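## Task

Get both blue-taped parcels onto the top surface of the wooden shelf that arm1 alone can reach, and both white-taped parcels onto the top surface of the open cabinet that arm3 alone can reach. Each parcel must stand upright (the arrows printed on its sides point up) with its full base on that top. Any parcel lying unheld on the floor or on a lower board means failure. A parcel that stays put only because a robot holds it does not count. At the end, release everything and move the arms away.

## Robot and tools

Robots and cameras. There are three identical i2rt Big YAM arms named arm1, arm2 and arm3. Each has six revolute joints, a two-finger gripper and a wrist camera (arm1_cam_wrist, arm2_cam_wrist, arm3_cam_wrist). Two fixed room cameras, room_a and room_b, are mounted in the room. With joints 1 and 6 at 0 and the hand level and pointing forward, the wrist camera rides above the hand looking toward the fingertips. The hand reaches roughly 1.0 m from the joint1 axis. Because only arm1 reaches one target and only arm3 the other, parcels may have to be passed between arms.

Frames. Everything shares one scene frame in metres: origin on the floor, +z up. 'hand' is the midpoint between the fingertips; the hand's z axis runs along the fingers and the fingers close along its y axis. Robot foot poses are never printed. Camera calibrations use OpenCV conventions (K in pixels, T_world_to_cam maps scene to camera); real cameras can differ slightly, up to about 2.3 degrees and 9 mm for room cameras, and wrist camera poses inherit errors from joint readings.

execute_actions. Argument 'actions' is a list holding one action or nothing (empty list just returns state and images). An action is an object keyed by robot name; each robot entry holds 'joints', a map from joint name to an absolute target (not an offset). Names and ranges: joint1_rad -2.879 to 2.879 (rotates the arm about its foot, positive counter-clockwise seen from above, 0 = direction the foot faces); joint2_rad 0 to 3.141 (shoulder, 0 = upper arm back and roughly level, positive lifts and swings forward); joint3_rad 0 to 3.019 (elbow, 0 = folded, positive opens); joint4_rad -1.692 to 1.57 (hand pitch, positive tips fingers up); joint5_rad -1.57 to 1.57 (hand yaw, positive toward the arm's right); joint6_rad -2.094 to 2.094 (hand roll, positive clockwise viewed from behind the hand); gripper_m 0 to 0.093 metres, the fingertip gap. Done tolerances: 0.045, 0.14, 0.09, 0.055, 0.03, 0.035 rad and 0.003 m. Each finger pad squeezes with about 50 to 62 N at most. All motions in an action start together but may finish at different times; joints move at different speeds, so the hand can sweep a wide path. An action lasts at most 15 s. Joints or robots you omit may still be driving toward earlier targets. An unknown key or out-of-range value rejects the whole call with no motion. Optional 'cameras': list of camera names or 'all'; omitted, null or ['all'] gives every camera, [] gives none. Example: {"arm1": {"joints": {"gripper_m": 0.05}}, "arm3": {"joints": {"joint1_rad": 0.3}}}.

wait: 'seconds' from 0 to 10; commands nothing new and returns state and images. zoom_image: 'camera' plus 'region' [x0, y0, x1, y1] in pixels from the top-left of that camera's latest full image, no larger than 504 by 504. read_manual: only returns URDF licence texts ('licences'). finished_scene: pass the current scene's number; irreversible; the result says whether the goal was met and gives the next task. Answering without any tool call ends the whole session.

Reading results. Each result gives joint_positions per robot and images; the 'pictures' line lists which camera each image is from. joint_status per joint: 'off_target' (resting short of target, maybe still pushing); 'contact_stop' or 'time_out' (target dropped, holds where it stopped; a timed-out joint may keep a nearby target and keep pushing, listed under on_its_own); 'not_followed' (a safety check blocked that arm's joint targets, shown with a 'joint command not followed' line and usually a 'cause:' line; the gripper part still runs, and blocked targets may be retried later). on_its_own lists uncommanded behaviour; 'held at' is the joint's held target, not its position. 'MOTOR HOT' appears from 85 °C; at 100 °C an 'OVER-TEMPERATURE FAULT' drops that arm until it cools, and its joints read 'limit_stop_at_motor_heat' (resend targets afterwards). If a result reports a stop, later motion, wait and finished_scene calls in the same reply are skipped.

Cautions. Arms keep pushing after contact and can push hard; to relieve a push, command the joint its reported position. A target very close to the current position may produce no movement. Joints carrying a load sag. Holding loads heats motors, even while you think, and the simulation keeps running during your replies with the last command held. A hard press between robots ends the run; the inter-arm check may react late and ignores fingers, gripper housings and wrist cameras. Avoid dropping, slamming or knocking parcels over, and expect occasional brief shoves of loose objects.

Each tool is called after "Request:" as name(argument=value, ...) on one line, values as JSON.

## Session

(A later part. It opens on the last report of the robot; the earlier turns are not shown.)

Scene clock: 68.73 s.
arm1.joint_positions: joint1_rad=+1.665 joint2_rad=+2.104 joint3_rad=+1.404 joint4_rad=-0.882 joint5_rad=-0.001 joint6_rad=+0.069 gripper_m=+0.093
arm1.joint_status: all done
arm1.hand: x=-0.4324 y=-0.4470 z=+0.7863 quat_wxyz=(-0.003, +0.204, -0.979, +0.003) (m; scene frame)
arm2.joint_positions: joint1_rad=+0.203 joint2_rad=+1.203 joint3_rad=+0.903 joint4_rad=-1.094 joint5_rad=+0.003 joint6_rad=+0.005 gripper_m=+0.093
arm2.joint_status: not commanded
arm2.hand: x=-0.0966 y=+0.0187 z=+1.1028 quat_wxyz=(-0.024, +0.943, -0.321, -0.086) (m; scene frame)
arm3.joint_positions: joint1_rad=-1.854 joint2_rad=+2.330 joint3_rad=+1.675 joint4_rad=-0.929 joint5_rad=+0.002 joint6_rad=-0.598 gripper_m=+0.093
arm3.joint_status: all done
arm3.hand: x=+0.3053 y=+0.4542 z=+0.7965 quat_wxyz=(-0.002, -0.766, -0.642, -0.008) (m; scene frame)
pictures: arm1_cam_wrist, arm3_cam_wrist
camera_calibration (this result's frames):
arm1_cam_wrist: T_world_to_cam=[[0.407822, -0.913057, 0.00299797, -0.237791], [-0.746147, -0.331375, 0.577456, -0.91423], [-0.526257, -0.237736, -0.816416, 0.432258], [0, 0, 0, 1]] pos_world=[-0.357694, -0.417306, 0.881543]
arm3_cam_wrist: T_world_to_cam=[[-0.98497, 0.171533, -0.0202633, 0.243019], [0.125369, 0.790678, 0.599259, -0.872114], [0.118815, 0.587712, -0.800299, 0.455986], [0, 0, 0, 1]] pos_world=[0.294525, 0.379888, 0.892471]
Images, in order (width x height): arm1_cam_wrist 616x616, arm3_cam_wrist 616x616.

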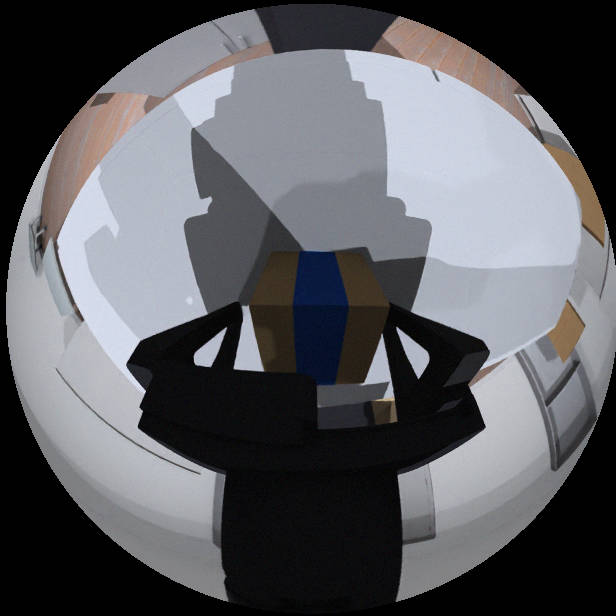

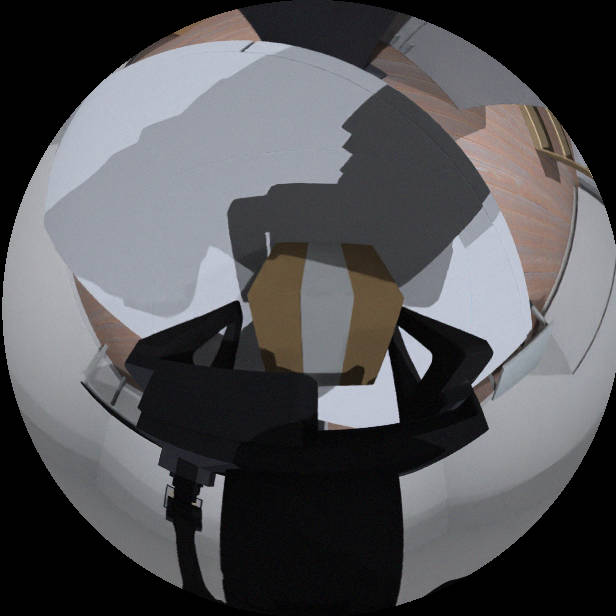

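Request:
execute_actions(actions=[{"arm3":{"joints":{"gripper_m":0.03}},"arm1":{"joints":{"gripper_m":0.03}}}], cameras=[])

Request:
execute_actions(actions=[{"arm3":{"joints":{"joint2_rad":1.9,"joint3_rad":1.5}},"arm1":{"joints":{"joint2_rad":1.95}}}], cameras=[])

Request:
execute_actions(actions=[{"arm3":{"joints":{"joint1_rad":2.05,"joint3_rad":1.4,"joint4_rad":-0.78,"joint6_rad":0}},"arm1":{"joints":{"joint1_rad":-1.85,"joint4_rad":-0.63}}}], cameras=[])

Request:
execute_actions(actions=[{"arm3":{"joints":{"joint2_rad":2.14}},"arm1":{"joints":{"joint2_rad":2.29}}}], cameras=["arm1_cam_wrist","arm3_cam_wrist"])

Request:
execute_actions(actions=[{"arm3":{"joints":{"joint2_rad":2.205}},"arm1":{"joints":{"joint2_rad":2.365}}}], cameras=[])

Scene clock: 71.57 s.
arm1.joint_positions: joint1_rad=+1.665 joint2_rad=+2.104 joint3_rad=+1.404 joint4_rad=-0.882 joint5_rad=-0.001 joint6_rad=+0.070 gripper_m=+0.049
arm1.joint_status: gripper_m off_target (ended at +0.049, target +0.030)
arm1.hand: x=-0.4324 y=-0.4471 z=+0.7863 quat_wxyz=(-0.003, +0.204, -0.979, +0.003) (m; scene frame)
arm2.joint_positions: joint1_rad=+0.203 joint2_rad=+1.203 joint3_rad=+0.903 joint4_rad=-1.094 joint5_rad=+0.003 joint6_rad=+0.005 gripper_m=+0.093
arm2.joint_status: not commanded
arm2.hand: x=-0.0966 y=+0.0187 z=+1.1028 quat_wxyz=(-0.024, +0.943, -0.321, -0.086) (m; scene frame)
arm3.joint_positions: joint1_rad=-1.854 joint2_rad=+2.330 joint3_rad=+1.675 joint4_rad=-0.928 joint5_rad=+0.001 joint6_rad=-0.597 gripper_m=+0.057
arm3.joint_status: gripper_m off_target (ended at +0.057, target +0.030)
arm3.hand: x=+0.3051 y=+0.4539 z=+0.7965 quat_wxyz=(-0.003, -0.767, -0.642, -0.008) (m; scene frame)
pictures: none
No camera images: the call's "cameras" was empty. Leave "cameras" out to get every camera's image.

Scene clock: 73.00 s.
arm1.joint_positions: joint1_rad=+1.665 joint2_rad=+1.936 joint3_rad=+1.402 joint4_rad=-0.882 joint5_rad=-0.001 joint6_rad=+0.070 gripper_m=+0.049
arm1.joint_status: all done
arm1.hand: x=-0.4118 y=-0.4354 z=+0.8788 quat_wxyz=(-0.082, +0.204, -0.975, -0.019) (m; scene frame)
arm2.joint_positions: joint1_rad=+0.203 joint2_rad=+1.203 joint3_rad=+0.903 joint4_rad=-1.094 joint5_rad=+0.003 joint6_rad=+0.005 gripper_m=+0.093
arm2.joint_status: not commanded
arm2.hand: x=-0.0966 y=+0.0187 z=+1.1028 quat_wxyz=(-0.024, +0.943, -0.321, -0.086) (m; scene frame)
arm3.joint_positions: joint1_rad=-1.854 joint2_rad=+1.895 joint3_rad=+1.490 joint4_rad=-0.923 joint5_rad=+0.001 joint6_rad=-0.597 gripper_m=+0.057
arm3.joint_status: all done
arm3.hand: x=+0.3138 y=+0.4652 z=+0.9951 quat_wxyz=(-0.015, -0.762, -0.637, +0.118) (m; scene frame)
pictures: none
No camera images: the call's "cameras" was empty. Leave "cameras" out to get every camera's image.

Scene clock: 76.03 s.
arm1.joint_positions: joint1_rad=-1.852 joint2_rad=+1.936 joint3_rad=+1.402 joint4_rad=-0.635 joint5_rad=+0.002 joint6_rad=+0.072 gripper_m=+0.049
arm1.joint_status: all done
arm1.hand: x=-1.5744 y=-0.7742 z=+0.8758 quat_wxyz=(-0.017, -0.981, -0.016, +0.190) (m; scene frame)
arm2.joint_positions: joint1_rad=+0.203 joint2_rad=+1.203 joint3_rad=+0.903 joint4_rad=-1.094 joint5_rad=+0.003 joint6_rad=+0.005 gripper_m=+0.093
arm2.joint_status: not commanded
arm2.hand: x=-0.0966 y=+0.0187 z=+1.1028 quat_wxyz=(-0.024, +0.943, -0.321, -0.086) (m; scene frame)
arm3.joint_positions: joint1_rad=+2.060 joint2_rad=+1.897 joint3_rad=+1.401 joint4_rad=-0.779 joint5_rad=-0.001 joint6_rad=-0.007 gripper_m=+0.057
arm3.joint_status: all done
arm3.hand: x=+0.7460 y=+1.5213 z=+0.9676 quat_wxyz=(-0.106, +0.702, -0.697, -0.100) (m; scene frame)
pictures: none
No camera images: the call's "cameras" was empty. Leave "cameras" out to get every camera's image.

Scene clock: 77.27 s.
arm1.joint_positions: joint1_rad=-1.852 joint2_rad=+2.311 joint3_rad=+1.392 joint4_rad=-0.635 joint5_rad=+0.002 joint6_rad=+0.072 gripper_m=+0.049
arm1.joint_status: all done
arm1.hand: x=-1.4888 y=-0.7659 z=+0.6531 quat_wxyz=(-0.001, -1.000, -0.017, +0.000) (m; scene frame)
arm2.joint_positions: joint1_rad=+0.203 joint2_rad=+1.203 joint3_rad=+0.903 joint4_rad=-1.094 joint5_rad=+0.003 joint6_rad=+0.005 gripper_m=+0.093
arm2.joint_status: not commanded
arm2.hand: x=-0.0966 y=+0.0187 z=+1.1028 quat_wxyz=(-0.024, +0.943, -0.321, -0.086) (m; scene frame)
arm3.joint_positions: joint1_rad=+2.060 joint2_rad=+2.152 joint3_rad=+1.393 joint4_rad=-0.780 joint5_rad=-0.001 joint6_rad=-0.006 gripper_m=+0.057
arm3.joint_status: all done
arm3.hand: x=+0.7478 y=+1.4772 z=+0.8183 quat_wxyz=(-0.013, +0.709, -0.705, -0.007) (m; scene frame)
pictures: arm1_cam_wrist, arm3_cam_wrist
camera_calibration (this result's frames):
arm1_cam_wrist: T_world_to_cam=[[-0.0421712, 0.999094, -0.00564474, 0.702435], [0.812885, 0.0375952, 0.581209, 0.870033], [0.580895, 0.0199218, -0.813735, 1.53574], [0, 0, 0, 1]] pos_world=[-1.56972, -0.765103, 0.747976]
arm3_cam_wrist: T_world_to_cam=[[0.999957, 0.00889778, 0.00268662, -0.758964], [0.00580016, -0.82324, 0.567664, 0.749782], [0.00726268, -0.567624, -0.823256, 1.62848], [0, 0, 0, 1]] pos_world=[0.742755, 1.54837, 0.917068]
Images, in order (width x height): arm1_cam_wrist 616x616, arm3_cam_wrist 616x616.

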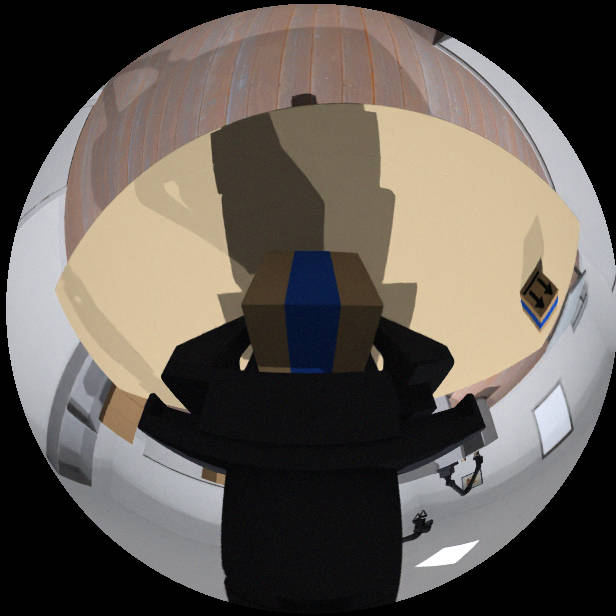

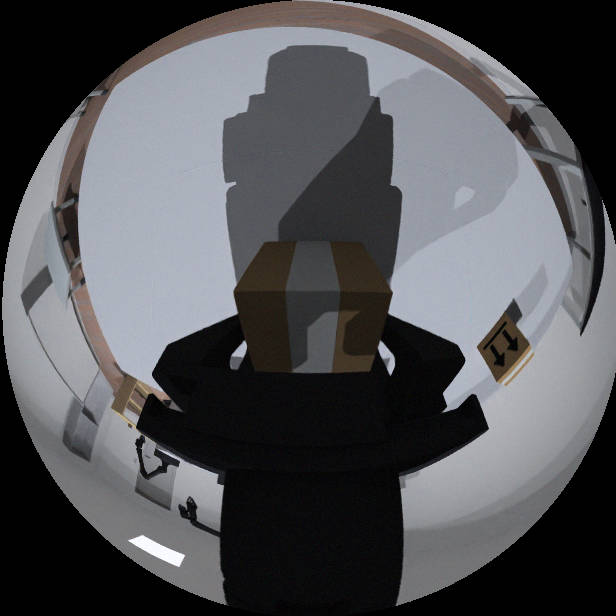

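Scene clock: 78.10 s.
arm1.joint_positions: joint1_rad=-1.852 joint2_rad=+2.349 joint3_rad=+1.393 joint4_rad=-0.635 joint5_rad=+0.002 joint6_rad=+0.072 gripper_m=+0.049
arm1.joint_status: all done
arm1.hand: x=-1.4767 y=-0.7647 z=+0.6332 quat_wxyz=(+0.001, -1.000, -0.017, -0.019) (m; scene frame)
arm2.joint_positions: joint1_rad=+0.203 joint2_rad=+1.203 joint3_rad=+0.903 joint4_rad=-1.094 joint5_rad=+0.003 joint6_rad=+0.005 gripper_m=+0.093
arm2.joint_status: not commanded
arm2.hand: x=-0.0966 y=+0.0187 z=+1.1028 quat_wxyz=(-0.024, +0.943, -0.321, -0.086) (m; scene frame)
arm3.joint_positions: joint1_rad=+2.060 joint2_rad=+2.167 joint3_rad=+1.393 joint4_rad=-0.779 joint5_rad=-0.001 joint6_rad=-0.006 gripper_m=+0.057
arm3.joint_status: all done
arm3.hand: x=+0.7478 y=+1.4740 z=+0.8103 quat_wxyz=(-0.008, +0.709, -0.705, -0.002) (m; scene frame)
pictures: none
No camera images: the call's "cameras" was empty. Leave "cameras" out to get every camera's image.

Request:
execute_actions(actions=[{"arm3":{"joints":{"joint2_rad":2.167,"gripper_m":0.093}},"arm1":{"joints":{"joint2_rad":2.349,"gripper_m":0.093}}}], cameras=[])

Request:
execute_actions(actions=[{"arm3":{"joints":{"joint2_rad":1.6,"joint4_rad":-1.3,"joint3_rad":1.3}},"arm1":{"joints":{"joint2_rad":1.7,"joint4_rad":-1.2,"joint3_rad":1.3}}}], cameras=["arm1_cam_wrist","arm3_cam_wrist","room_a"])

Scene clock: 79.93 s.
arm1.joint_positions: joint1_rad=-1.852 joint2_rad=+2.349 joint3_rad=+1.393 joint4_rad=-0.635 joint5_rad=+0.002 joint6_rad=+0.072 gripper_m=+0.093
arm1.joint_status: all done
arm1.hand: x=-1.4767 y=-0.7647 z=+0.6332 quat_wxyz=(+0.001, -1.000, -0.017, -0.019) (m; scene frame)
arm2.joint_positions: joint1_rad=+0.203 joint2_rad=+1.203 joint3_rad=+0.903 joint4_rad=-1.094 joint5_rad=+0.003 joint6_rad=+0.005 gripper_m=+0.093
arm2.joint_status: not commanded
arm2.hand: x=-0.0966 y=+0.0187 z=+1.1028 quat_wxyz=(-0.024, +0.943, -0.321, -0.086) (m; scene frame)
arm3.joint_positions: joint1_rad=+2.060 joint2_rad=+2.166 joint3_rad=+1.393 joint4_rad=-0.779 joint5_rad=-0.001 joint6_rad=-0.006 gripper_m=+0.093
arm3.joint_status: all done
arm3.hand: x=+0.7478 y=+1.4743 z=+0.8109 quat_wxyz=(-0.009, +0.709, -0.705, -0.003) (m; scene frame)
pictures: none
No camera images: the call's "cameras" was empty. Leave "cameras" out to get every camera's image.

Scene clock: 81.37 s.
arm1.joint_positions: joint1_rad=-1.852 joint2_rad=+1.682 joint3_rad=+1.287 joint4_rad=-1.189 joint5_rad=+0.002 joint6_rad=+0.072 gripper_m=+0.093
arm1.joint_status: all done
arm1.hand: x=-1.4119 y=-0.7568 z=+0.9464 quat_wxyz=(+0.001, -1.000, -0.017, -0.015) (m; scene frame)
arm2.joint_positions: joint1_rad=+0.203 joint2_rad=+1.203 joint3_rad=+0.903 joint4_rad=-1.094 joint5_rad=+0.003 joint6_rad=+0.005 gripper_m=+0.093
arm2.joint_status: not commanded
arm2.hand: x=-0.0966 y=+0.0187 z=+1.1028 quat_wxyz=(-0.024, +0.943, -0.321, -0.086) (m; scene frame)
arm3.joint_positions: joint1_rad=+2.060 joint2_rad=+1.588 joint3_rad=+1.290 joint4_rad=-1.292 joint5_rad=-0.001 joint6_rad=-0.006 gripper_m=+0.093
arm3.joint_status: all done
arm3.hand: x=+0.7454 y=+1.3632 z=+1.0677 quat_wxyz=(+0.005, +0.709, -0.705, +0.011) (m; scene frame)
pictures: arm1_cam_wrist, arm3_cam_wrist, room_a
camera_calibration (this result's frames):
arm1_cam_wrist: T_world_to_cam=[[-0.042127, 0.999105, -0.00380459, 0.696579], [0.795789, 0.0358562, 0.604512, 0.589194], [0.604108, 0.0224386, -0.796587, 1.74804], [0, 0, 0, 1]] pos_world=[-1.49553, -0.756306, 1.03894]
arm3_cam_wrist: T_world_to_cam=[[0.999964, 0.00818684, 0.00219912, -0.75481], [0.00515449, -0.793167, 0.608982, 0.429811], [0.00672991, -0.608949, -0.793181, 1.79369], [0, 0, 0, 1]] pos_world=[0.740496, 1.43936, 1.16263]
Images, in order (width x height): arm1_cam_wrist 616x616, arm3_cam_wrist 616x616, room_a 672x504.

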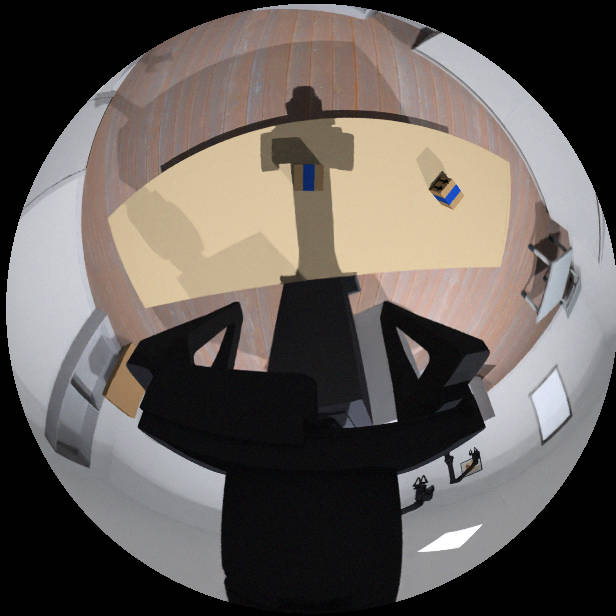

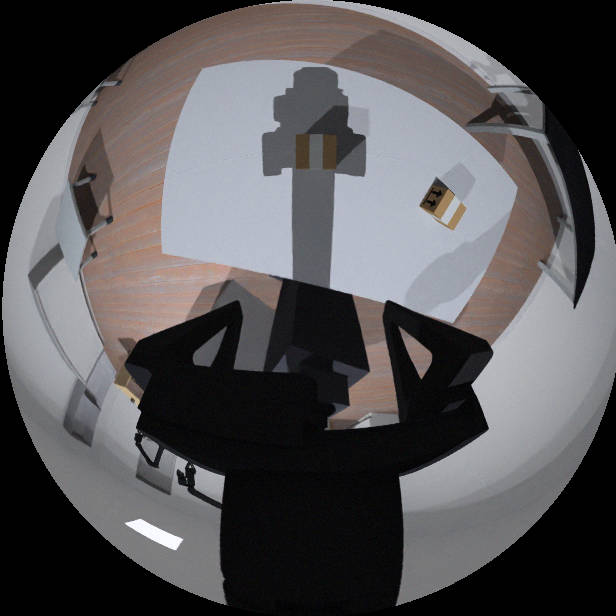

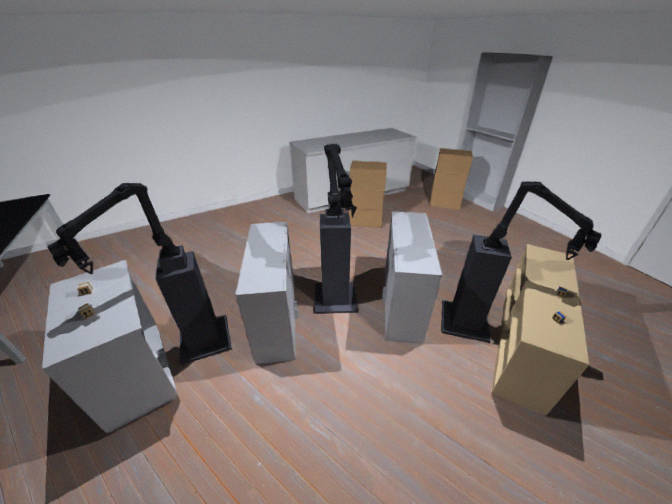

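Request:
finished_scene(scene=1)

The scene is finished: the task was done.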